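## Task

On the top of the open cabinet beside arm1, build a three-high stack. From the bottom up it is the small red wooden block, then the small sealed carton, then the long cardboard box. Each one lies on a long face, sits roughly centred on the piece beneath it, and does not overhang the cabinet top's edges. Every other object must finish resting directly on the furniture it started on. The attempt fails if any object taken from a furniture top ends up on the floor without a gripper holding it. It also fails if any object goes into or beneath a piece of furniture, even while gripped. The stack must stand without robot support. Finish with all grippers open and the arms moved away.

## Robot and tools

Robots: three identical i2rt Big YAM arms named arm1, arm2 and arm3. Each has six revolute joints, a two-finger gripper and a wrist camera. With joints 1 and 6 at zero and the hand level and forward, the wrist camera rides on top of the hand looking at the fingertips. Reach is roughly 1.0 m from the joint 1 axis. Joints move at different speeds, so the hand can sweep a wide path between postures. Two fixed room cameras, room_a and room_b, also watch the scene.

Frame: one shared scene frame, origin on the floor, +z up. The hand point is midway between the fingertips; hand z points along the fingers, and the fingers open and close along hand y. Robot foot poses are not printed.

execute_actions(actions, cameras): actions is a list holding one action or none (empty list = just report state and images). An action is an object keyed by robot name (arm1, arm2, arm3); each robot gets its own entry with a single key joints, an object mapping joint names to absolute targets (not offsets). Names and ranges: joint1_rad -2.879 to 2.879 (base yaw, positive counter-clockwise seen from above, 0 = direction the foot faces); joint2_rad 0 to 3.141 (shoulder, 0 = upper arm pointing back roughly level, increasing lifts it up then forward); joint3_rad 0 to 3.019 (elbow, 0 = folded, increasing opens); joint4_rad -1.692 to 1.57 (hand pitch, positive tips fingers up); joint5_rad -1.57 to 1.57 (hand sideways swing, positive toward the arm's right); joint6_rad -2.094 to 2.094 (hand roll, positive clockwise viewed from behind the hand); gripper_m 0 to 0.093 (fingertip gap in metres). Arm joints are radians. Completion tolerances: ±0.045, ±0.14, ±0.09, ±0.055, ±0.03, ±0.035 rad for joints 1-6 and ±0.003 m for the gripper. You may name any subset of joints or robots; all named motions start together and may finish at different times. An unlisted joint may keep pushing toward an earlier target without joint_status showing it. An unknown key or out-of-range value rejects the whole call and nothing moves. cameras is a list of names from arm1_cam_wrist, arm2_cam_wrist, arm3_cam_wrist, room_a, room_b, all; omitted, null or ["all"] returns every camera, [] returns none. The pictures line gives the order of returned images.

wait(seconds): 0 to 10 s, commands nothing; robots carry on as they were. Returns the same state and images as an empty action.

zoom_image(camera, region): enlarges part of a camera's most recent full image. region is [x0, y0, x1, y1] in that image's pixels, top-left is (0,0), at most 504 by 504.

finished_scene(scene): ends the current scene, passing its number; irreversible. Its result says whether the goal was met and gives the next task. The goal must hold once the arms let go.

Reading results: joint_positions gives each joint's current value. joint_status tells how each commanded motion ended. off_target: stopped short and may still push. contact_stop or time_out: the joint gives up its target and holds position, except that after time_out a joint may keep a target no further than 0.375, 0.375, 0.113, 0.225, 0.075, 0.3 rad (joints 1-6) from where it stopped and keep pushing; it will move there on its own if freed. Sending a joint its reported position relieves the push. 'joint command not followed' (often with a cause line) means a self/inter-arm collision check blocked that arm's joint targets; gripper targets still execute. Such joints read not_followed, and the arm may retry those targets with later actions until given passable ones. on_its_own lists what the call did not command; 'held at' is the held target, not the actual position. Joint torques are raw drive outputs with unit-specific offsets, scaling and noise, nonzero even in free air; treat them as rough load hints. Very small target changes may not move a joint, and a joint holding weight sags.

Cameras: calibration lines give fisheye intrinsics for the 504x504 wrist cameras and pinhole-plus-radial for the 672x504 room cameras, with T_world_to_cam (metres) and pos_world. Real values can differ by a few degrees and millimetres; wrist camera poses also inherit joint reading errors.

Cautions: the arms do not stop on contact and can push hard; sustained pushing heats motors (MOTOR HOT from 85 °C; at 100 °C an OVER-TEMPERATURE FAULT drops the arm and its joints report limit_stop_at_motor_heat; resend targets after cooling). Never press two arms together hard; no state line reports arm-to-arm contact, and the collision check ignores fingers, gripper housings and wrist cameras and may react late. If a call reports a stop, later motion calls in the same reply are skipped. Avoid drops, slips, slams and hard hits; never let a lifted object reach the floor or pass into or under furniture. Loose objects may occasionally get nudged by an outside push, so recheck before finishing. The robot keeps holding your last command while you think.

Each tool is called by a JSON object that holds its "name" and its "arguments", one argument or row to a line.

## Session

{"name": "execute_actions", "arguments": {
  "actions": []
}}

Scene clock: 0.00 s.
Joint torques (N m, as the arm reports them, + toward a larger angle): no reading
Motor temperatures (°C, as the motors report them): arm1=[28 34 36 28 31 32] | arm2=[30 31 32 28 29 30] | arm3=[29 28 33 27 30 31]
arm1.joint_positions: joint1_rad=-0.038 joint2_rad=+0.331 joint3_rad=+1.655 joint4_rad=-1.151 joint5_rad=-0.127 joint6_rad=-0.493 gripper_m=+0.094
arm1.joint_status: not commanded
arm1.hand: x=-0.8491 y=+0.6942 z=+1.5506 quat_wxyz=(-0.740, +0.459, -0.447, -0.205) (m; scene frame)
arm2.joint_positions: joint1_rad=-0.039 joint2_rad=+0.338 joint3_rad=+1.693 joint4_rad=-1.381 joint5_rad=+0.066 joint6_rad=-0.087 gripper_m=+0.095
arm2.joint_status: not commanded
arm2.hand: x=+0.1828 y=+0.0237 z=+1.5530 quat_wxyz=(-0.674, +0.233, -0.683, -0.160) (m; scene frame)
arm3.joint_positions: joint1_rad=+0.619 joint2_rad=+0.541 joint3_rad=+1.510 joint4_rad=-1.390 joint5_rad=-0.233 joint6_rad=+0.349 gripper_m=+0.094
arm3.joint_status: not commanded
arm3.hand: x=+0.6902 y=-0.5100 z=+1.3866 quat_wxyz=(-0.306, +0.421, -0.722, -0.456) (m; scene frame)
pictures: arm1_cam_wrist, arm2_cam_wrist, arm3_cam_wrist, room_a, room_b
camera_calibration (this result's frames):
arm1_cam_wrist: T_world_to_cam=[[0.697896, -0.500956, 0.511844, 0.143371], [0.152586, -0.594259, -0.789667, 1.77326], [0.699756, 0.629205, -0.338292, 0.804776], [0, 0, 0, 1]] pos_world=[-0.933779, 0.619227, 1.59915]
arm2_cam_wrist: T_world_to_cam=[[0.538655, -0.836223, 0.102874, -0.236068], [-0.468443, -0.398738, -0.788396, 1.32825], [0.700295, 0.376483, -0.606505, 0.930031], [0, 0, 0, 1]] pos_world=[0.0980713, -0.0179226, 1.63554]
arm3_cam_wrist: T_world_to_cam=[[0.890659, -0.227707, -0.393543, -0.18452], [-0.399337, -0.805604, -0.437643, 0.472871], [-0.217386, 0.546947, -0.80845, 1.67618], [0, 0, 0, 1]] pos_world=[0.717557, -0.577851, 1.48944]
Images, in order (width x height): arm1_cam_wrist 504x504, arm2_cam_wrist 504x504, arm3_cam_wrist 504x504, room_a 672x504, room_b 672x504.

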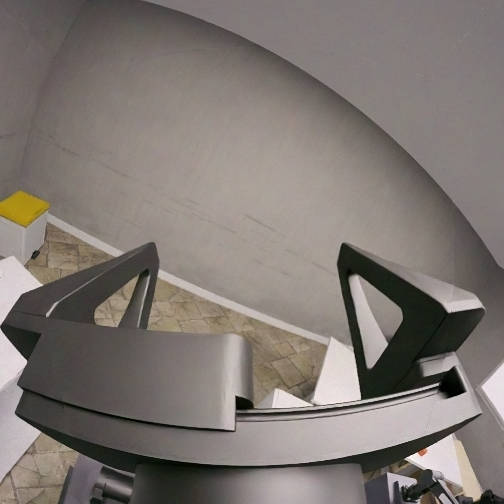

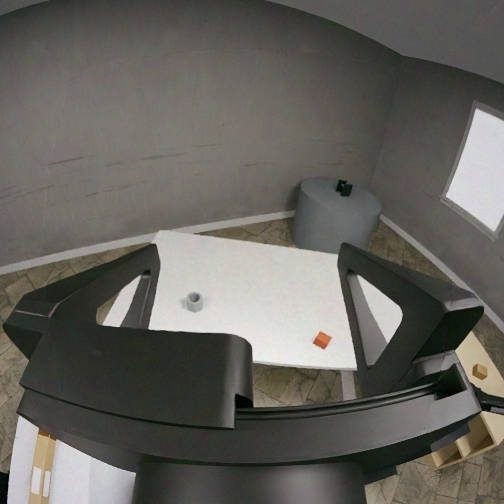

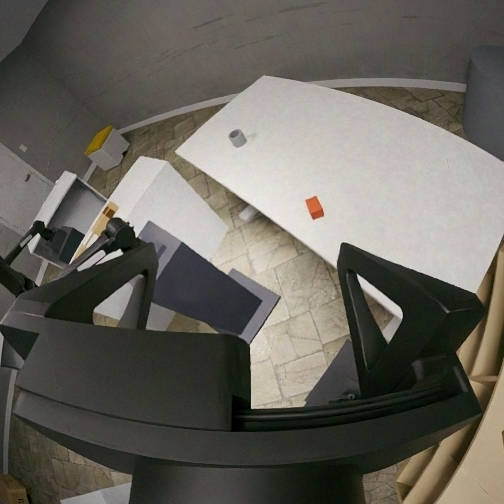

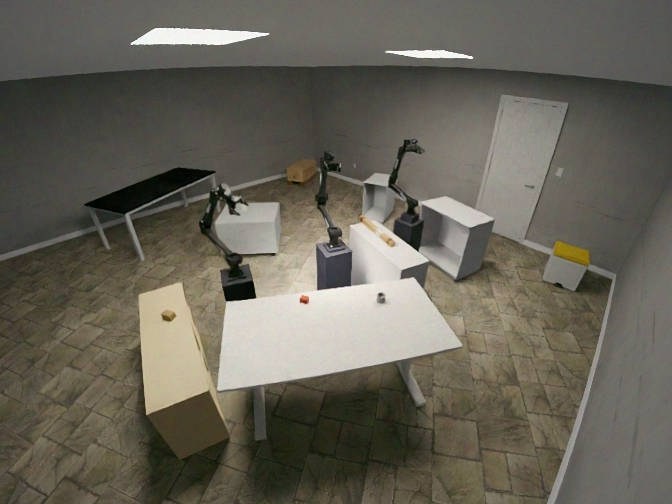

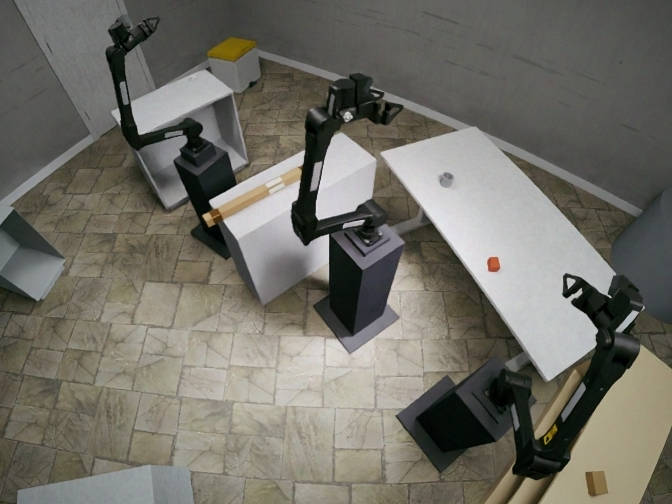

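{"name": "zoom_image", "arguments": {
  "camera": "room_b",
  "region": [80, 40, 400, 320]
}}

{"name": "zoom_image", "arguments": {
  "camera": "room_a",
  "region": [300, 130, 540, 310]
}}

{"name": "zoom_image", "arguments": {
  "camera": "room_b",
  "region": [420, 200, 672, 504]
}}

{"name": "zoom_image", "arguments": {
  "camera": "room_a",
  "region": [120, 250, 360, 430]
}}

Region (80, 40, 400, 320) of room_b's 672x504 image, scaled by 1.575, with more detail than that image has; it fills the top 441 rows of this view, and the rest is white.

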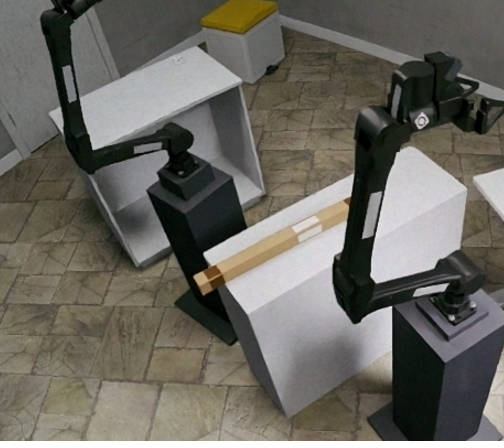

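Region (300, 130, 540, 310) of room_a's 672x504 image, scaled by 2.100, with more detail than that image has; it fills the top 378 rows of this view, and the rest is white.

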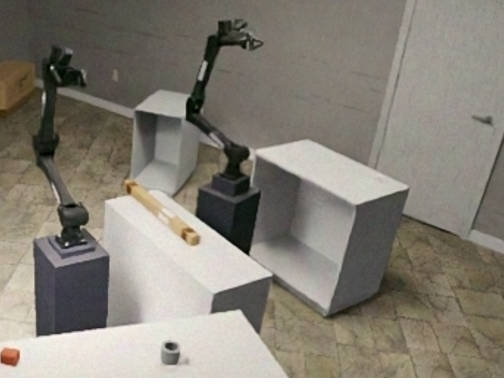

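Region (420, 200, 672, 504) of room_b's 672x504 image, scaled by 1.658, with more detail than that image has; it fills the left 418 columns of this view, and the rest is white.

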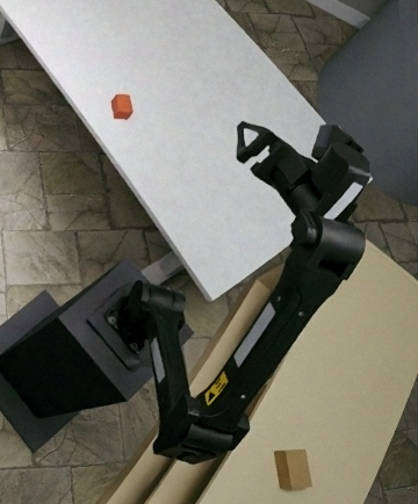

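Region (120, 250, 360, 430) of room_a's 672x504 image, scaled by 2.100, with more detail than that image has; it fills the top 378 rows of this view, and the rest is white.

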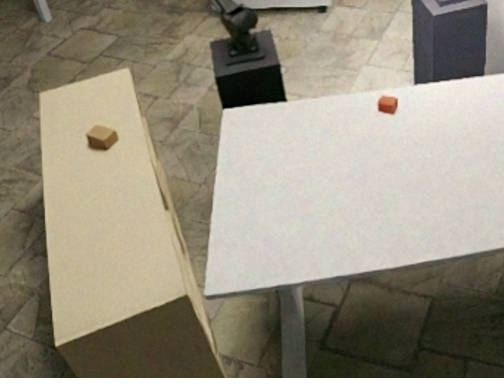

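{"name": "execute_actions", "arguments": {
  "actions": [
    {"arm1":{"joints":{"joint1_rad":-1.685,"joint2_rad":2.055,"joint3_rad":1.99,"joint4_rad":-1.48,"joint5_rad":0,"joint6_rad":-1.43,"gripper_m":0.093}},"arm2":{"joints":{"joint1_rad":-0.75,"joint2_rad":2.15,"joint3_rad":1.75,"joint4_rad":-1.14,"joint5_rad":0,"joint6_rad":0,"gripper_m":0.093}},"arm3":{"joints":{"joint1_rad":-1.375,"joint2_rad":1.95,"joint3_rad":1.68,"joint4_rad":-1.265,"joint5_rad":0,"joint6_rad":0,"gripper_m":0.093}}}
  ]
}}

Scene clock: 71.67 s.
Joint torques (N m, as the arm reports them, + toward a larger angle): arm1=[  0.05 -25.48  12.4   -0.28  -0.21  -0.15] | arm2=[  0.29 -22.19   8.1    0.74  -0.07   0.13] | arm3=[  0.77 -20.68   8.86  -0.08  -0.09  -0.22]
Motor temperatures (°C, as the motors report them): arm1=[28 35 37 28 31 32] | arm2=[30 32 32 28 29 30] | arm3=[29 28 35 27 30 31]
arm1.joint_positions: joint1_rad=-1.676 joint2_rad=+2.073 joint3_rad=+1.955 joint4_rad=-1.473 joint5_rad=+0.001 joint6_rad=-1.416 gripper_m=+0.093
arm1.joint_status: all done
arm1.hand: x=-0.3470 y=+0.2538 z=+0.9675 quat_wxyz=(-0.003, +0.350, -0.937, -0.006) (m; scene frame)
arm2.joint_positions: joint1_rad=-0.751 joint2_rad=+2.149 joint3_rad=+1.753 joint4_rad=-1.146 joint5_rad=-0.002 joint6_rad=-0.007 gripper_m=+0.093
arm2.joint_status: all done
arm2.hand: x=+0.8008 y=-0.0395 z=+0.8784 quat_wxyz=(-0.010, -0.039, -0.999, +0.007) (m; scene frame)
arm3.joint_positions: joint1_rad=-1.381 joint2_rad=+1.951 joint3_rad=+1.669 joint4_rad=-1.261 joint5_rad=+0.002 joint6_rad=+0.015 gripper_m=+0.093
arm3.joint_status: all done
arm3.hand: x=+1.1148 y=-1.0892 z=+0.8911 quat_wxyz=(-0.013, -0.371, -0.928, +0.006) (m; scene frame)
pictures: arm1_cam_wrist, arm2_cam_wrist, arm3_cam_wrist, room_a, room_b
camera_calibration (this result's frames):
arm1_cam_wrist: T_world_to_cam=[[0.670848, -0.741594, 0.00093697, 0.416842], [-0.607536, -0.548853, 0.57416, -0.620366], [-0.42528, -0.385744, -0.818742, 0.865276], [0, 0, 0, 1]] pos_world=[-0.288547, 0.302412, 1.06424]
arm2_cam_wrist: T_world_to_cam=[[-0.0703064, -0.997498, 0.00741578, 0.0126943], [-0.826348, 0.0624042, 0.559692, 0.181377], [-0.558755, 0.0332219, -0.828667, 1.30177], [0, 0, 0, 1]] pos_world=[0.878143, -0.0419034, 0.977125]
arm3_cam_wrist: T_world_to_cam=[[-0.683691, -0.729761, 0.00389902, -0.0355181], [-0.600775, 0.565866, 0.564681, 0.784135], [-0.414289, 0.383725, -0.8253, 1.74144], [0, 0, 0, 1]] pos_world=[1.16826, -1.13787, 0.99456]
Images, in order (width x height): arm1_cam_wrist 504x504, arm2_cam_wrist 504x504, arm3_cam_wrist 504x504, room_a 672x504, room_b 672x504.

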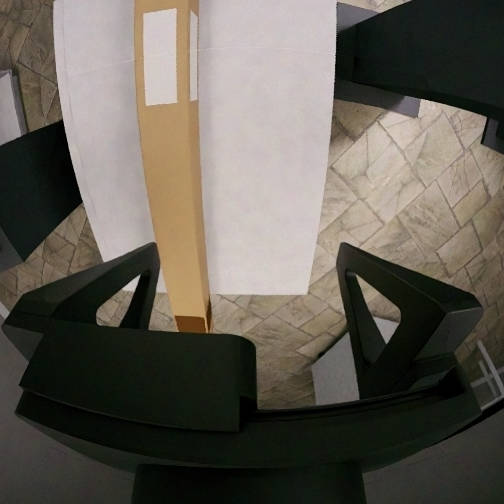

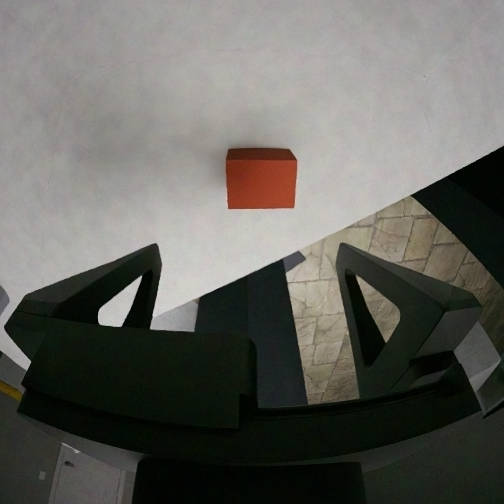

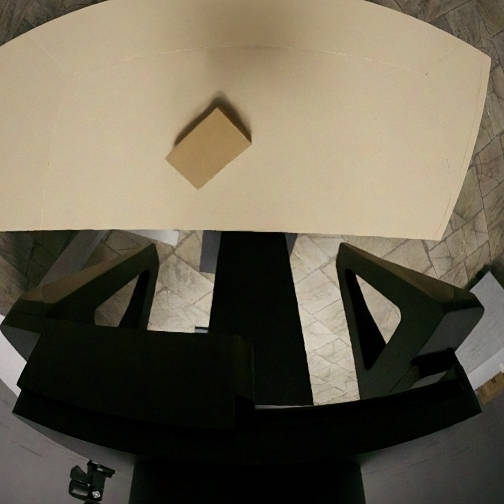

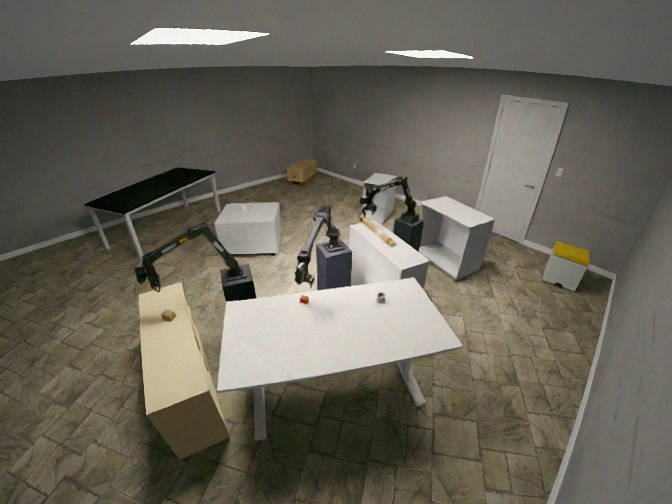

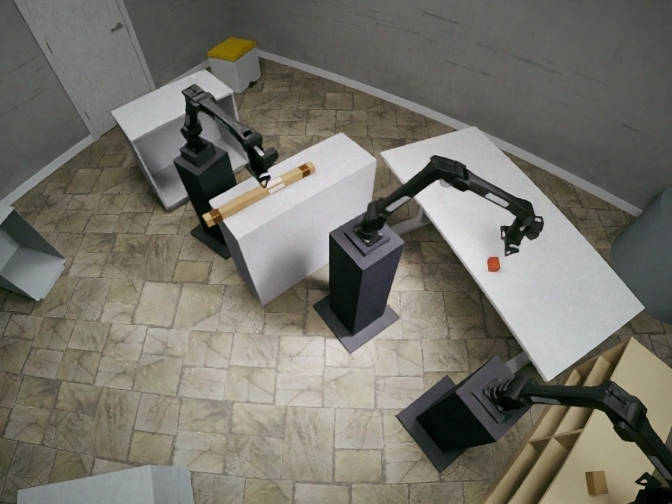

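{"name": "zoom_image", "arguments": {
  "camera": "arm1_cam_wrist",
  "region": [40, 0, 360, 350]
}}

Region (40, 0, 360, 350) of arm1_cam_wrist's 504x504 image, scaled by 1.440, with more detail than that image has; it fills the left 461 columns of this view, and the rest is white.

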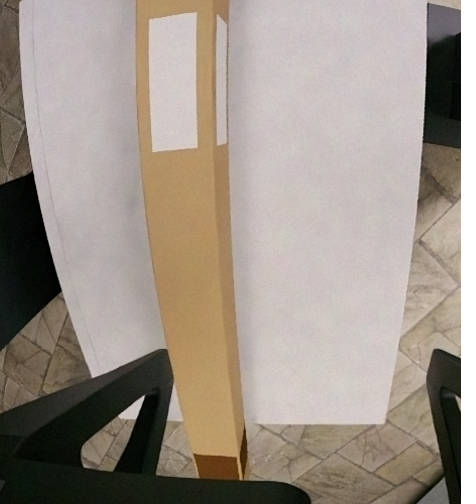

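{"name": "execute_actions", "arguments": {
  "actions": [
    {"arm1":{"joints":{"joint1_rad":-1.562,"joint2_rad":1.955,"joint3_rad":1.535,"joint4_rad":-1.11,"joint6_rad":-1.273}},"arm2":{"joints":{"joint1_rad":-0.77,"joint2_rad":2.352,"joint3_rad":1.732,"joint4_rad":-0.945}},"arm3":{"joints":{"joint1_rad":-1.30,"joint2_rad":2.187,"joint3_rad":1.585,"joint4_rad":-0.955,"joint6_rad":0.915}}}
  ],
  "cameras": ["arm1_cam_wrist","arm2_cam_wrist","arm3_cam_wrist"]
}}

Scene clock: 129.60 s.
Joint torques (N m, as the arm reports them, + toward a larger angle): arm1=[  0.06 -23.59   9.82   0.45  -0.15   0.13] | arm2=[ -1.2  -23.16   7.58   0.94  -0.1    0.13] | arm3=[ -0.45 -22.4    8.09   0.54  -0.01   0.1 ]
Motor temperatures (°C, as the motors report them): arm1=[28 37 42 28 31 32] | arm2=[30 34 34 28 29 30] | arm3=[29 30 36 27 30 31]
arm1.joint_positions: joint1_rad=-1.556 joint2_rad=+1.972 joint3_rad=+1.520 joint4_rad=-1.119 joint5_rad=+0.000 joint6_rad=-1.287 gripper_m=+0.093
arm1.joint_status: all done
arm1.hand: x=-0.3512 y=+0.3498 z=+0.8683 quat_wxyz=(-0.008, +0.346, -0.938, +0.003) (m; scene frame)
arm2.joint_positions: joint1_rad=-0.760 joint2_rad=+2.359 joint3_rad=+1.728 joint4_rad=-0.961 joint5_rad=-0.002 joint6_rad=-0.007 gripper_m=+0.093
arm2.joint_status: all done
arm2.hand: x=+0.7955 y=-0.0468 z=+0.7394 quat_wxyz=(+0.015, -0.043, -0.999, +0.006) (m; scene frame)
arm3.joint_positions: joint1_rad=-1.293 joint2_rad=+2.193 joint3_rad=+1.566 joint4_rad=-0.967 joint5_rad=+0.001 joint6_rad=+0.899 gripper_m=+0.093
arm3.joint_status: all done
arm3.hand: x=+1.1505 y=-1.0497 z=+0.7145 quat_wxyz=(+0.012, -0.702, -0.712, +0.002) (m; scene frame)
pictures: arm1_cam_wrist, arm2_cam_wrist, arm3_cam_wrist
camera_calibration (this result's frames):
arm1_cam_wrist: T_world_to_cam=[[0.664268, -0.747222, 0.0201999, 0.473792], [-0.621425, -0.537015, 0.570479, -0.519082], [-0.415427, -0.391504, -0.821064, 0.8268], [0, 0, 0, 1]] pos_world=[-0.293821, 0.398968, 0.965411]
arm2_cam_wrist: T_world_to_cam=[[-0.0794415, -0.996816, 0.00679676, 0.0138445], [-0.797385, 0.0676366, 0.599668, 0.202861], [-0.598219, 0.0422189, -0.80022, 1.1946], [0, 0, 0, 1]] pos_world=[0.877491, -0.0503552, 0.8342]
arm3_cam_wrist: T_world_to_cam=[[-0.999525, -0.0221489, 0.0214356, 1.11198], [-0.00490187, 0.800814, 0.598893, 0.419621], [-0.0304308, 0.598504, -0.800542, 1.36156], [0, 0, 0, 1]] pos_world=[1.15494, -1.12631, 0.814842]
Images, in order (width x height): arm1_cam_wrist 504x504, arm2_cam_wrist 504x504, arm3_cam_wrist 504x504.

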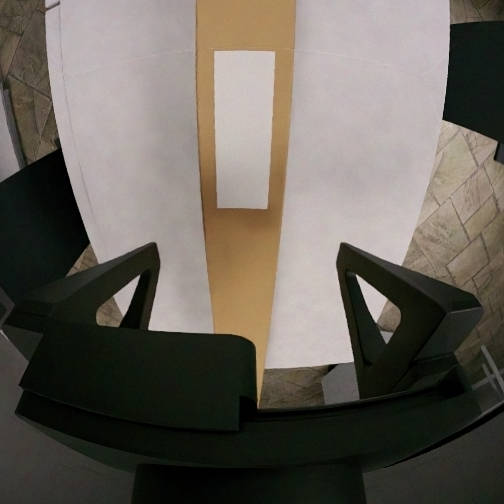

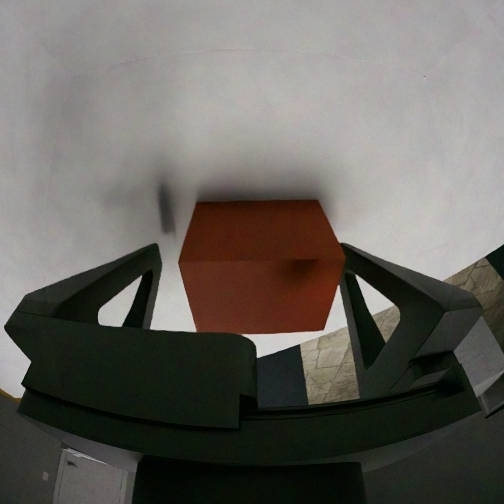

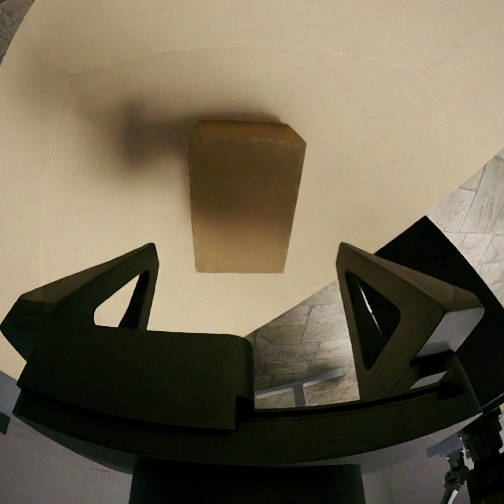

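{"name": "execute_actions", "arguments": {
  "actions": [
    {"arm1":{"joints":{"joint2_rad":2.05,"joint3_rad":1.473,"joint4_rad":-0.952}},"arm2":{"joints":{"gripper_m":0.04}},"arm3":{"joints":{"joint2_rad":2.285,"joint4_rad":-0.837}}}
  ],
  "cameras": ["arm1_cam_wrist","arm2_cam_wrist","arm3_cam_wrist"]
}}

Scene clock: 139.87 s.
Joint torques (N m, as the arm reports them, + toward a larger angle): arm1=[  0.14 -23.67   8.72   0.46  -0.15   0.12] | arm2=[ -0.71 -23.84   7.6    0.93  -0.13   0.1 ] | arm3=[ -0.5  -21.54   7.62   0.71   0.03   0.06]
Motor temperatures (°C, as the motors report them): arm1=[28 37 41 28 31 32] | arm2=[30 35 34 28 29 30] | arm3=[29 31 36 27 30 31]
arm1.joint_positions: joint1_rad=-1.556 joint2_rad=+2.066 joint3_rad=+1.462 joint4_rad=-0.961 joint5_rad=+0.000 joint6_rad=-1.287 gripper_m=+0.093
arm1.joint_status: all done
arm1.hand: x=-0.3488 y=+0.3490 z=+0.7970 quat_wxyz=(-0.010, +0.346, -0.938, +0.005) (m; scene frame)
arm2.joint_positions: joint1_rad=-0.761 joint2_rad=+2.359 joint3_rad=+1.728 joint4_rad=-0.960 joint5_rad=-0.001 joint6_rad=-0.006 gripper_m=+0.060
arm2.joint_status: gripper_m off_target (ended at +0.060, target +0.040)
arm2.hand: x=+0.7955 y=-0.0471 z=+0.7394 quat_wxyz=(+0.015, -0.044, -0.999, +0.006) (m; scene frame)
arm3.joint_positions: joint1_rad=-1.293 joint2_rad=+2.282 joint3_rad=+1.566 joint4_rad=-0.849 joint5_rad=+0.001 joint6_rad=+0.900 gripper_m=+0.093
arm3.joint_status: all done
arm3.hand: x=+1.1574 y=-1.0551 z=+0.6626 quat_wxyz=(-0.003, -0.702, -0.712, +0.000) (m; scene frame)
pictures: arm1_cam_wrist, arm2_cam_wrist, arm3_cam_wrist
camera_calibration (this result's frames):
arm1_cam_wrist: T_world_to_cam=[[0.663831, -0.74744, 0.0257166, 0.468661], [-0.624386, -0.534959, 0.569176, -0.478039], [-0.411667, -0.393894, -0.821814, 0.771708], [0, 0, 0, 1]] pos_world=[-0.291906, 0.398536, 0.894236]
arm2_cam_wrist: T_world_to_cam=[[-0.0805678, -0.996723, 0.00720813, 0.0141291], [-0.797523, 0.0688003, 0.599353, 0.20333], [-0.597885, 0.0425399, -0.800452, 1.19458], [0, 0, 0, 1]] pos_world=[0.877517, -0.0507235, 0.834233]
arm3_cam_wrist: T_world_to_cam=[[-0.999766, -0.0215743, -0.00141727, 1.13596], [-0.0183384, 0.811437, 0.584153, 0.491585], [-0.0114527, 0.584042, -0.811643, 1.29349], [0, 0, 0, 1]] pos_world=[1.15952, -1.12984, 0.764302]
Images, in order (width x height): arm1_cam_wrist 504x504, arm2_cam_wrist 504x504, arm3_cam_wrist 504x504.

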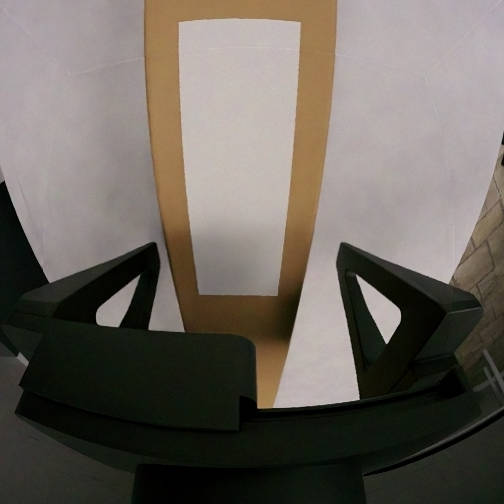

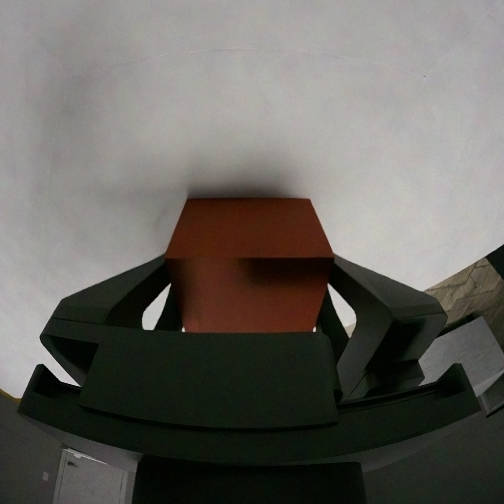

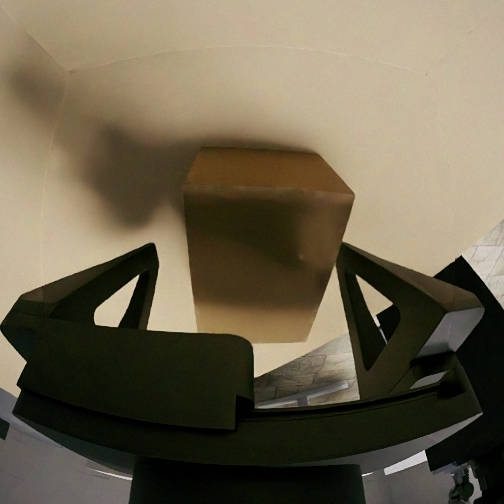

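{"name": "execute_actions", "arguments": {
  "actions": [
    {"arm1":{"joints":{"gripper_m":0.03}},"arm2":{"joints":{"joint2_rad":2.05,"joint4_rad":-1.26}},"arm3":{"joints":{"joint2_rad":2.31,"joint4_rad":-0.815}}}
  ],
  "cameras": ["arm1_cam_wrist","arm3_cam_wrist"]
}}

Scene clock: 162.90 s.
Joint torques (N m, as the arm reports them, + toward a larger angle): arm1=[  0.16 -23.5    8.72   0.41  -0.16   0.11] | arm2=[ -0.99 -20.5    8.79  -0.29  -0.07   0.1 ] | arm3=[ -0.12 -19.58   7.7    0.73   0.02   0.01]
Motor temperatures (°C, as the motors report them): arm1=[28 37 40 28 31 32] | arm2=[30 35 34 28 29 30] | arm3=[29 31 35 27 30 31]
arm1.joint_positions: joint1_rad=-1.556 joint2_rad=+2.066 joint3_rad=+1.462 joint4_rad=-0.960 joint5_rad=+0.000 joint6_rad=-1.286 gripper_m=+0.049
arm1.joint_status: gripper_m off_target (ended at +0.049, target +0.030)
arm1.hand: x=-0.3486 y=+0.3489 z=+0.7970 quat_wxyz=(-0.010, +0.345, -0.938, +0.005) (m; scene frame)
arm2.joint_positions: joint1_rad=-0.761 joint2_rad=+2.044 joint3_rad=+1.728 joint4_rad=-1.243 joint5_rad=-0.001 joint6_rad=-0.006 gripper_m=+0.060
arm2.joint_status: all done
arm2.hand: x=+0.7765 y=-0.0424 z=+0.9335 quat_wxyz=(-0.001, -0.044, -0.999, +0.007) (m; scene frame)
arm3.joint_positions: joint1_rad=-1.293 joint2_rad=+2.284 joint3_rad=+1.566 joint4_rad=-0.828 joint5_rad=+0.001 joint6_rad=+0.900 gripper_m=+0.093
arm3.joint_status: all done
arm3.hand: x=+1.1610 y=-1.0578 z=+0.6611 quat_wxyz=(-0.012, -0.702, -0.712, -0.001) (m; scene frame)
pictures: arm1_cam_wrist, arm3_cam_wrist
camera_calibration (this result's frames):
arm1_cam_wrist: T_world_to_cam=[[0.662942, -0.748191, 0.0268033, 0.467476], [-0.62555, -0.533894, 0.568897, -0.478533], [-0.411334, -0.393913, -0.821972, 0.771997], [0, 0, 0, 1]] pos_world=[-0.291707, 0.398374, 0.894266]
arm3_cam_wrist: T_world_to_cam=[[-0.999643, -0.0216614, -0.0156674, 1.14863], [-0.0267311, 0.817919, 0.574712, 0.517591], [0.000365641, 0.574925, -0.818206, 1.27488], [0, 0, 0, 1]] pos_world=[1.16159, -1.13143, 0.763646]
Images, in order (width x height): arm1_cam_wrist 504x504, arm3_cam_wrist 504x504.

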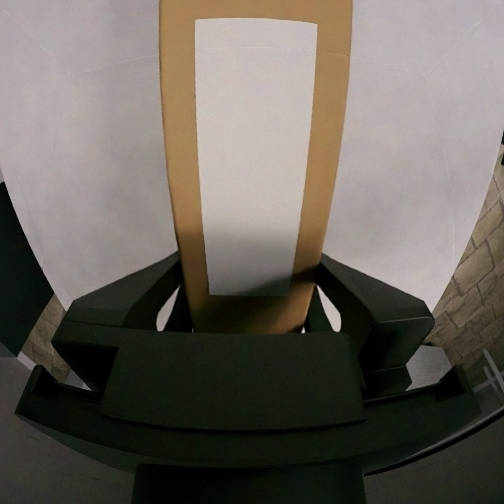

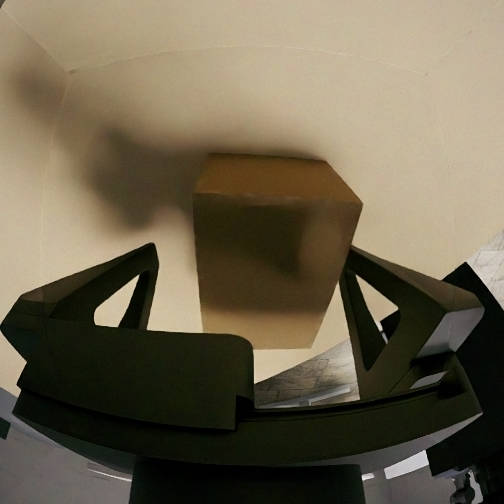

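{"name": "execute_actions", "arguments": {
  "actions": [
    {"arm1":{"joints":{"joint2_rad":1.78,"joint4_rad":-1.245}},"arm2":{"joints":{"joint1_rad":0.4}},"arm3":{"joints":{"joint2_rad":2.33}}}
  ],
  "cameras": ["arm3_cam_wrist","room_b"]
}}

Scene clock: 166.97 s.
Joint torques (N m, as the arm reports them, + toward a larger angle): arm1=[  0.13 -20.03  10.16  -0.2   -0.16   0.11] | arm2=[ -0.36 -20.69   8.79  -0.29  -0.06   0.08] | arm3=[ -0.24 -20.51   7.44   0.74   0.03   0.05]
Motor temperatures (°C, as the motors report them): arm1=[28 37 40 28 31 32] | arm2=[31 35 34 28 29 30] | arm3=[29 31 35 27 30 31]
arm1.joint_positions: joint1_rad=-1.556 joint2_rad=+1.787 joint3_rad=+1.457 joint4_rad=-1.238 joint5_rad=+0.000 joint6_rad=-1.286 gripper_m=+0.049
arm1.joint_status: all done
arm1.hand: x=-0.3898 y=+0.3742 z=+0.9436 quat_wxyz=(-0.009, +0.345, -0.938, +0.003) (m; scene frame)
arm2.joint_positions: joint1_rad=+0.408 joint2_rad=+2.044 joint3_rad=+1.728 joint4_rad=-1.243 joint5_rad=-0.003 joint6_rad=-0.004 gripper_m=+0.060
arm2.joint_status: all done
arm2.hand: x=+0.4542 y=+0.5617 z=+0.9278 quat_wxyz=(+0.003, +0.514, -0.858, +0.000) (m; scene frame)
arm3.joint_positions: joint1_rad=-1.293 joint2_rad=+2.311 joint3_rad=+1.566 joint4_rad=-0.828 joint5_rad=+0.001 joint6_rad=+0.900 gripper_m=+0.093
arm3.joint_status: all done
arm3.hand: x=+1.1554 y=-1.0535 z=+0.6453 quat_wxyz=(+0.002, -0.702, -0.712, +0.001) (m; scene frame)
pictures: arm3_cam_wrist, room_b
camera_calibration (this result's frames):
arm3_cam_wrist: T_world_to_cam=[[-0.999754, -0.0215877, 0.00511447, 1.1297], [-0.0144463, 0.80843, 0.588415, 0.489922], [-0.0168372, 0.588196, -0.808543, 1.28716], [0, 0, 0, 1]] pos_world=[1.15817, -1.12878, 0.74667]
Images, in order (width x height): arm3_cam_wrist 504x504, room_b 672x504.

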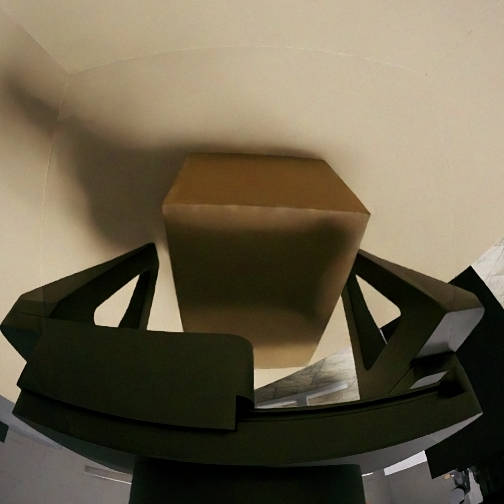

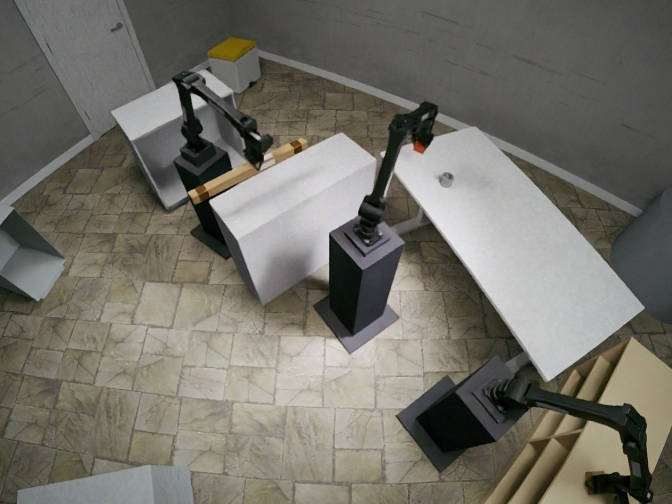

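{"name": "execute_actions", "arguments": {
  "actions": [
    {"arm1":{"joints":{"joint1_rad":1.24,"joint6_rad":-1.65}},"arm2":{"joints":{"joint1_rad":1.1}},"arm3":{"joints":{"gripper_m":0.03}}}
  ]
}}

Scene clock: 187.90 s.
Joint torques (N m, as the arm reports them, + toward a larger angle): arm1=[ -0.41 -20.13  10.14  -0.26  -0.09  -0.13] | arm2=[  0.95 -20.43   8.86  -0.21  -0.08   0.09] | arm3=[ -0.21 -20.33   7.58   0.61   0.07   0.05]
Motor temperatures (°C, as the motors report them): arm1=[28 37 40 28 31 32] | arm2=[31 35 35 28 29 30] | arm3=[29 31 35 27 30 31]
arm1.joint_positions: joint1_rad=+1.250 joint2_rad=+1.787 joint3_rad=+1.457 joint4_rad=-1.238 joint5_rad=-0.002 joint6_rad=-1.637 gripper_m=+0.049
arm1.joint_status: all done
arm1.hand: x=-1.1573 y=+1.0875 z=+0.9318 quat_wxyz=(+0.002, +0.936, +0.353, +0.007) (m; scene frame)
arm2.joint_positions: joint1_rad=+1.093 joint2_rad=+2.044 joint3_rad=+1.728 joint4_rad=-1.243 joint5_rad=-0.002 joint6_rad=-0.004 gripper_m=+0.060
arm2.joint_status: all done
arm2.hand: x=+0.0422 y=+0.6256 z=+0.9307 quat_wxyz=(+0.005, +0.772, -0.636, -0.004) (m; scene frame)
arm3.joint_positions: joint1_rad=-1.293 joint2_rad=+2.311 joint3_rad=+1.566 joint4_rad=-0.827 joint5_rad=+0.001 joint6_rad=+0.901 gripper_m=+0.059
arm3.joint_status: gripper_m off_target (ended at +0.059, target +0.030)
arm3.hand: x=+1.1556 y=-1.0538 z=+0.6453 quat_wxyz=(+0.001, -0.703, -0.712, +0.000) (m; scene frame)
pictures: arm1_cam_wrist, arm2_cam_wrist, arm3_cam_wrist, room_a, room_b
camera_calibration (this result's frames):
arm1_cam_wrist: T_world_to_cam=[[-0.675261, 0.737577, 0.00152496, -1.58831], [0.595853, 0.54429, 0.590515, -0.445912], [0.43472, 0.39966, -0.807025, 0.943277], [0, 0, 0, 1]] pos_world=[-1.21688, 1.03721, 1.02699]
arm2_cam_wrist: T_world_to_cam=[[0.979744, 0.19931, -0.0194197, -0.145648], [0.173814, -0.79822, 0.576744, -0.0358962], [0.0994498, -0.568437, -0.816694, 1.23657], [0, 0, 0, 1]] pos_world=[0.0259606, 0.703289, 1.02777]
arm3_cam_wrist: T_world_to_cam=[[-0.999785, -0.0204395, 0.00344886, 1.13225], [-0.014503, 0.808641, 0.588123, 0.490652], [-0.0148099, 0.587947, -0.808764, 1.28488], [0, 0, 0, 1]] pos_world=[1.15815, -1.12906, 0.746698]
Images, in order (width x height): arm1_cam_wrist 504x504, arm2_cam_wrist 504x504, arm3_cam_wrist 504x504, room_a 672x504, room_b 672x504.

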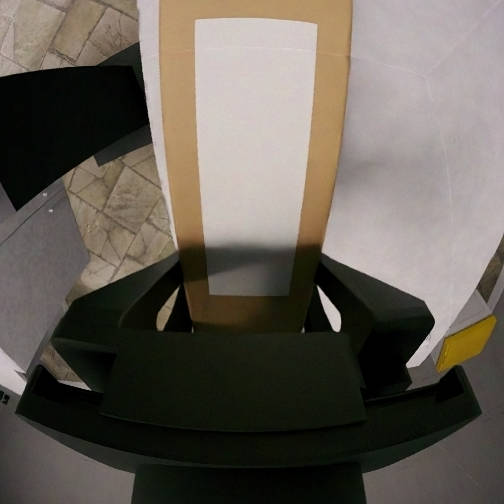

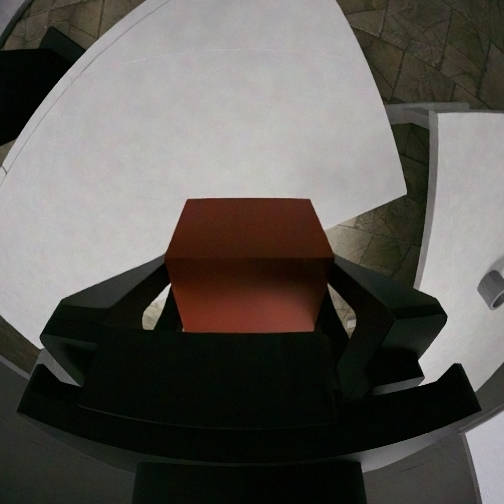

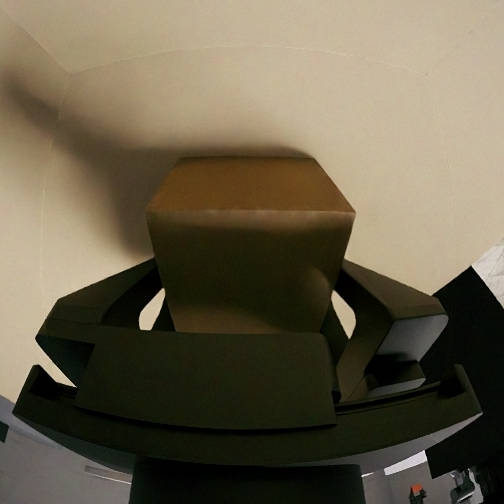

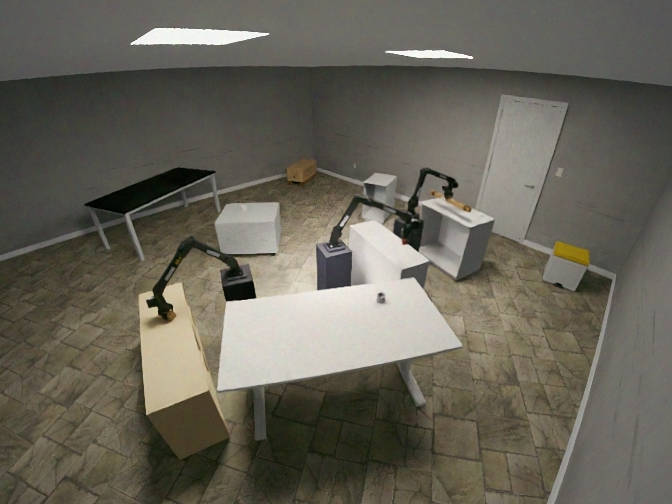

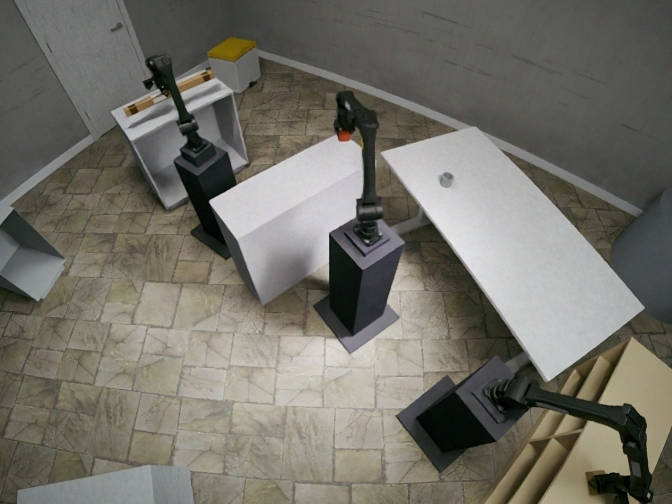

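{"name": "execute_actions", "arguments": {
  "actions": [
    {"arm1":{"joints":{"joint2_rad":1.88,"joint3_rad":1.32,"joint4_rad":-0.972}},"arm2":{"joints":{"joint1_rad":1.874,"joint2_rad":2.16,"joint3_rad":1.52,"joint4_rad":-0.91}},"arm3":{"joints":{"joint2_rad":1.93,"joint4_rad":-1.21}}}
  ],
  "cameras": ["arm1_cam_wrist","arm2_cam_wrist","room_a"]
}}

Scene clock: 211.03 s.
Joint torques (N m, as the arm reports them, + toward a larger angle): arm1=[ -0.61 -21.27   9.17   0.35  -0.06  -0.11] | arm2=[  0.99 -21.93   6.91   0.85  -0.1    0.08] | arm3=[ -0.03 -19.62   8.88  -0.52   0.04   0.06]
Motor temperatures (°C, as the motors report them): arm1=[28 37 40 28 31 32] | arm2=[31 35 35 28 29 30] | arm3=[29 31 35 27 30 31]
arm1.joint_positions: joint1_rad=+1.249 joint2_rad=+1.897 joint3_rad=+1.301 joint4_rad=-0.980 joint5_rad=-0.003 joint6_rad=-1.640 gripper_m=+0.049
arm1.joint_status: all done
arm1.hand: x=-1.1501 y=+1.0806 z=+0.8232 quat_wxyz=(+0.005, +0.935, +0.354, +0.007) (m; scene frame)
arm2.joint_positions: joint1_rad=+1.872 joint2_rad=+2.174 joint3_rad=+1.523 joint4_rad=-0.921 joint5_rad=-0.002 joint6_rad=-0.003 gripper_m=+0.060
arm2.joint_status: all done
arm2.hand: x=-0.3341 y=+0.3520 z=+0.7927 quat_wxyz=(+0.009, +0.955, -0.295, -0.002) (m; scene frame)
arm3.joint_positions: joint1_rad=-1.293 joint2_rad=+1.929 joint3_rad=+1.573 joint4_rad=-1.198 joint5_rad=+0.001 joint6_rad=+0.901 gripper_m=+0.059
arm3.joint_status: all done
arm3.hand: x=+1.1338 y=-1.0371 z=+0.8684 quat_wxyz=(-0.008, -0.703, -0.712, -0.001) (m; scene frame)
pictures: arm1_cam_wrist, arm2_cam_wrist, room_a
camera_calibration (this result's frames):
arm1_cam_wrist: T_world_to_cam=[[-0.677144, 0.735832, -0.00523921, -1.57293], [0.592524, 0.549461, 0.589074, -0.390563], [0.436338, 0.395784, -0.808062, 0.862239], [0, 0, 0, 1]] pos_world=[-1.20991, 1.03075, 0.918573]
arm2_cam_wrist: T_world_to_cam=[[0.558018, 0.829451, -0.0250624, -0.0834165], [0.685952, -0.444061, 0.576437, -0.0626685], [0.466997, -0.338854, -0.816757, 1.04782], [0, 0, 0, 1]] pos_world=[-0.399792, 0.396418, 0.889847]
Images, in order (width x height): arm1_cam_wrist 504x504, arm2_cam_wrist 504x504, room_a 672x504.

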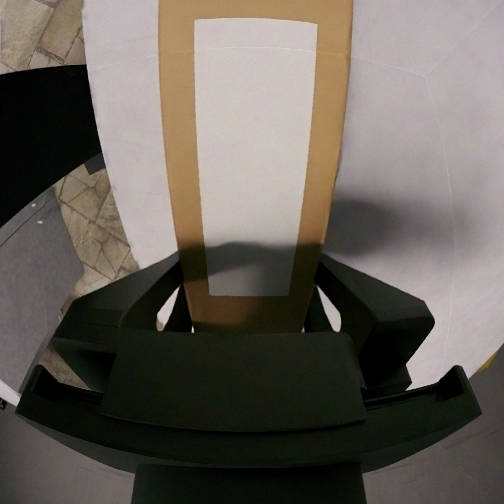

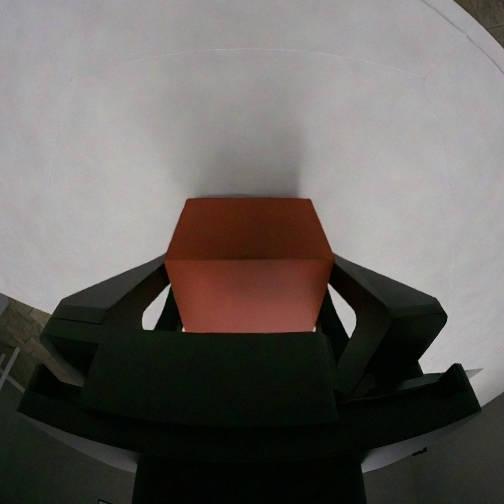

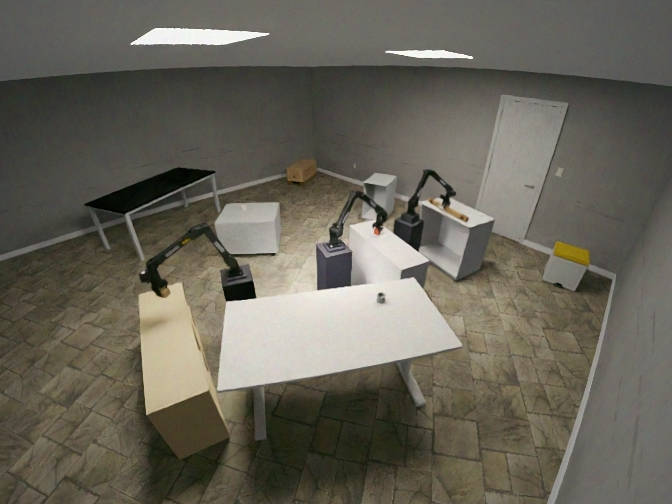

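{"name": "execute_actions", "arguments": {
  "actions": [
    {"arm1":{"joints":{"joint2_rad":1.92,"joint4_rad":-0.95}},"arm2":{"joints":{"joint2_rad":2.22,"joint4_rad":-0.86}},"arm3":{"joints":{"joint1_rad":0.725,"joint2_rad":2.03,"joint4_rad":-1.105}}}
  ],
  "cameras": ["arm1_cam_wrist","arm2_cam_wrist","arm3_cam_wrist"]
}}

Scene clock: 221.50 s.
Joint torques (N m, as the arm reports them, + toward a larger angle): arm1=[ -0.64 -19.23   9.17   0.34   0.06  -0.1 ] | arm2=[  1.05 -18.89   7.01   1.2   -0.13   0.08] | arm3=[  0.05 -21.6    8.31  -0.05   0.15   0.05]
Motor temperatures (°C, as the motors report them): arm1=[28 37 40 28 31 32] | arm2=[30 35 34 28 29 30] | arm3=[29 31 35 27 30 31]
arm1.joint_positions: joint1_rad=+1.249 joint2_rad=+1.912 joint3_rad=+1.301 joint4_rad=-0.958 joint5_rad=-0.007 joint6_rad=-1.641 gripper_m=+0.049
arm1.joint_status: all done
arm1.hand: x=-1.1526 y=+1.0831 z=+0.8153 quat_wxyz=(+0.002, +0.935, +0.354, +0.004) (m; scene frame)
arm2.joint_positions: joint1_rad=+1.872 joint2_rad=+2.192 joint3_rad=+1.523 joint4_rad=-0.875 joint5_rad=-0.001 joint6_rad=-0.003 gripper_m=+0.060
arm2.joint_status: all done
arm2.hand: x=-0.3400 y=+0.3562 z=+0.7821 quat_wxyz=(+0.005, +0.955, -0.295, -0.015) (m; scene frame)
arm3.joint_positions: joint1_rad=+0.729 joint2_rad=+2.042 joint3_rad=+1.573 joint4_rad=-1.104 joint5_rad=-0.001 joint6_rad=+0.901 gripper_m=+0.059
arm3.joint_status: all done
arm3.hand: x=+0.7967 y=-0.1005 z=+0.8050 quat_wxyz=(+0.001, +0.230, -0.973, +0.001) (m; scene frame)
pictures: arm1_cam_wrist, arm2_cam_wrist, arm3_cam_wrist
camera_calibration (this result's frames):
arm1_cam_wrist: T_world_to_cam=[[-0.67776, 0.735281, 0.00190214, -1.58242], [0.596133, 0.547979, 0.586808, -0.378167], [0.430427, 0.398849, -0.809724, 0.847188], [0, 0, 0, 1]] pos_world=[-1.21171, 1.03285, 0.91091]
arm2_cam_wrist: T_world_to_cam=[[0.557883, 0.829582, -0.023643, -0.0849775], [0.697817, -0.453471, 0.554451, -0.0260168], [0.449241, -0.325817, -0.831881, 1.04443], [0, 0, 0, 1]] pos_world=[-0.403637, 0.398991, 0.881255]
arm3_cam_wrist: T_world_to_cam=[[0.454532, -0.890725, 0.00307216, -0.453441], [-0.720267, -0.365514, 0.589589, 0.0637234], [-0.524039, -0.2702, -0.807698, 1.1668], [0, 0, 0, 1]] pos_world=[0.863448, -0.0653311, 0.906242]
Images, in order (width x height): arm1_cam_wrist 504x504, arm2_cam_wrist 504x504, arm3_cam_wrist 504x504.

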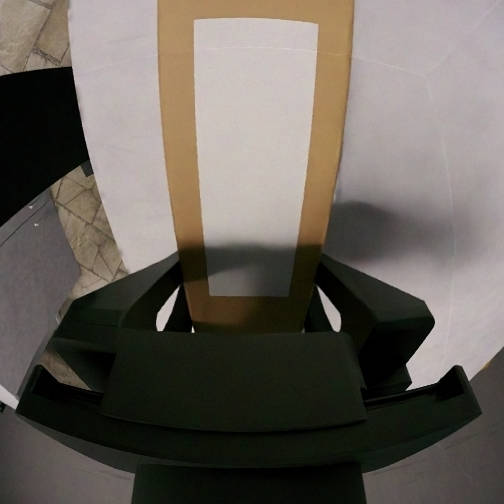

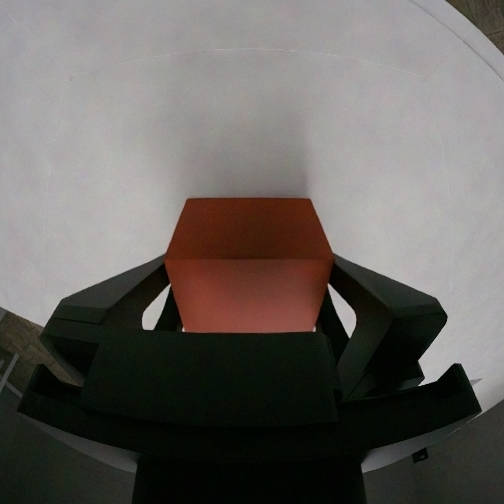

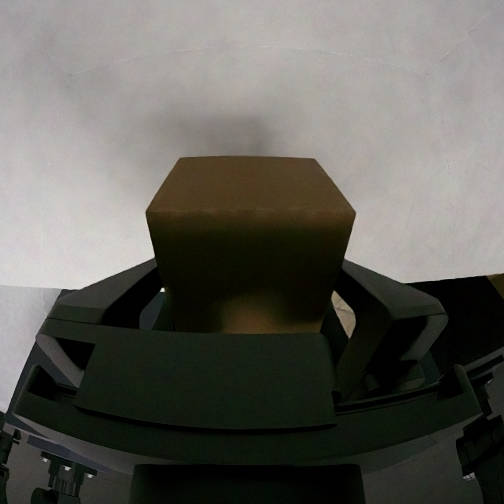

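{"name": "execute_actions", "arguments": {
  "actions": [
    {"arm1":{"joints":{"joint2_rad":1.90,"gripper_m":0.093}},"arm2":{"joints":{"joint2_rad":2.185,"gripper_m":0.093}},"arm3":{"joints":{"joint1_rad":0.69,"joint2_rad":2.11,"joint3_rad":1.69,"joint4_rad":-1.125}}}
  ],
  "cameras": ["arm1_cam_wrist","arm2_cam_wrist","arm3_cam_wrist"]
}}

Scene clock: 231.97 s.
Joint torques (N m, as the arm reports them, + toward a larger angle): arm1=[ -0.68 -20.87   9.17   0.33  -0.07  -0.1 ] | arm2=[  0.54 -21.95   6.97   0.96  -0.14   0.06] | arm3=[  0.7  -21.27  10.87  -0.41   0.13   0.08]
Motor temperatures (°C, as the motors report them): arm1=[28 37 40 28 31 32] | arm2=[30 35 34 28 29 30] | arm3=[29 32 36 27 30 31]
arm1.joint_positions: joint1_rad=+1.249 joint2_rad=+1.912 joint3_rad=+1.301 joint4_rad=-0.958 joint5_rad=-0.003 joint6_rad=-1.641 gripper_m=+0.093
arm1.joint_status: all done
arm1.hand: x=-1.1521 y=+1.0835 z=+0.8153 quat_wxyz=(+0.002, +0.935, +0.354, +0.006) (m; scene frame)
arm2.joint_positions: joint1_rad=+1.872 joint2_rad=+2.191 joint3_rad=+1.523 joint4_rad=-0.875 joint5_rad=-0.001 joint6_rad=-0.003 gripper_m=+0.093
arm2.joint_status: all done
arm2.hand: x=-0.3402 y=+0.3563 z=+0.7827 quat_wxyz=(+0.004, +0.955, -0.295, -0.016) (m; scene frame)
arm3.joint_positions: joint1_rad=+0.689 joint2_rad=+2.099 joint3_rad=+1.645 joint4_rad=-1.116 joint5_rad=-0.001 joint6_rad=+0.901 gripper_m=+0.059
arm3.joint_status: all done
arm3.hand: x=+0.8251 y=-0.0858 z=+0.7967 quat_wxyz=(+0.000, +0.210, -0.978, -0.001) (m; scene frame)
pictures: arm1_cam_wrist, arm2_cam_wrist, arm3_cam_wrist
camera_calibration (this result's frames):
arm1_cam_wrist: T_world_to_cam=[[-0.677784, 0.735259, 0.00155715, -1.58208], [0.594338, 0.546629, 0.58988, -0.38181], [0.432864, 0.400737, -0.807489, 0.845749], [0, 0, 0, 1]] pos_world=[-1.21148, 1.03302, 0.910619]
arm2_cam_wrist: T_world_to_cam=[[0.557877, 0.829587, -0.023631, -0.0849886], [0.69833, -0.453844, 0.553499, -0.0251291], [0.44845, -0.325286, -0.832515, 1.04516], [0, 0, 0, 1]] pos_world=[-0.403739, 0.399076, 0.882008]
arm3_cam_wrist: T_world_to_cam=[[0.41815, -0.908378, -0.000205352, -0.422127], [-0.735041, -0.338492, 0.587484, 0.110714], [-0.533727, -0.245506, -0.809236, 1.19028], [0, 0, 0, 1]] pos_world=[0.893177, -0.053755, 0.898088]
Images, in order (width x height): arm1_cam_wrist 504x504, arm2_cam_wrist 504x504, arm3_cam_wrist 504x504.

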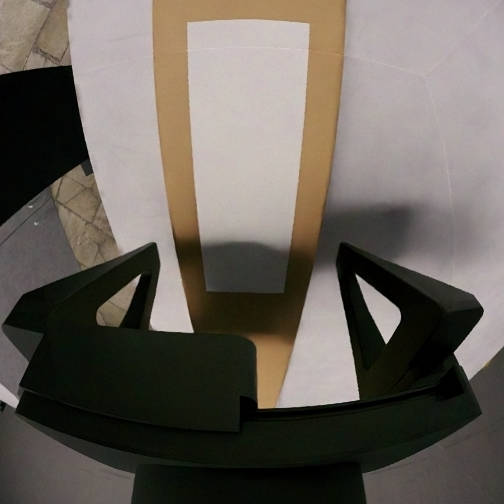

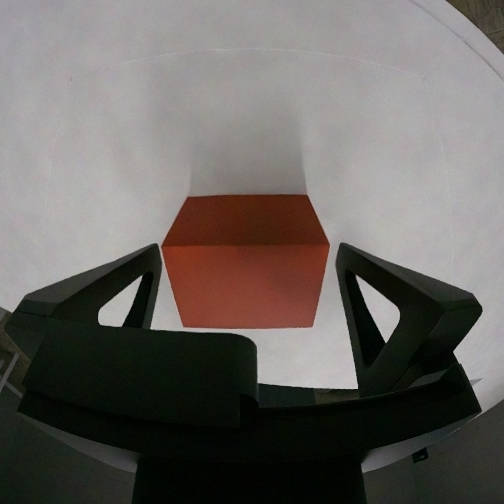

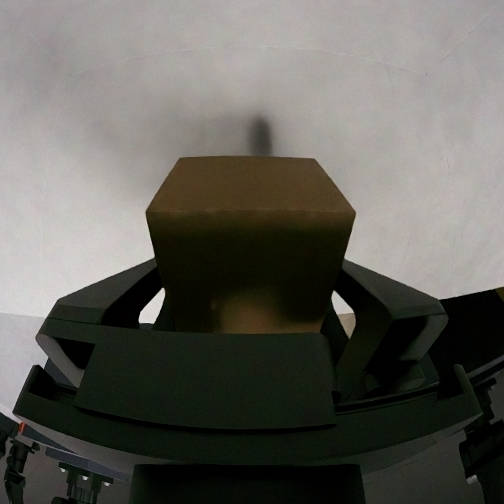

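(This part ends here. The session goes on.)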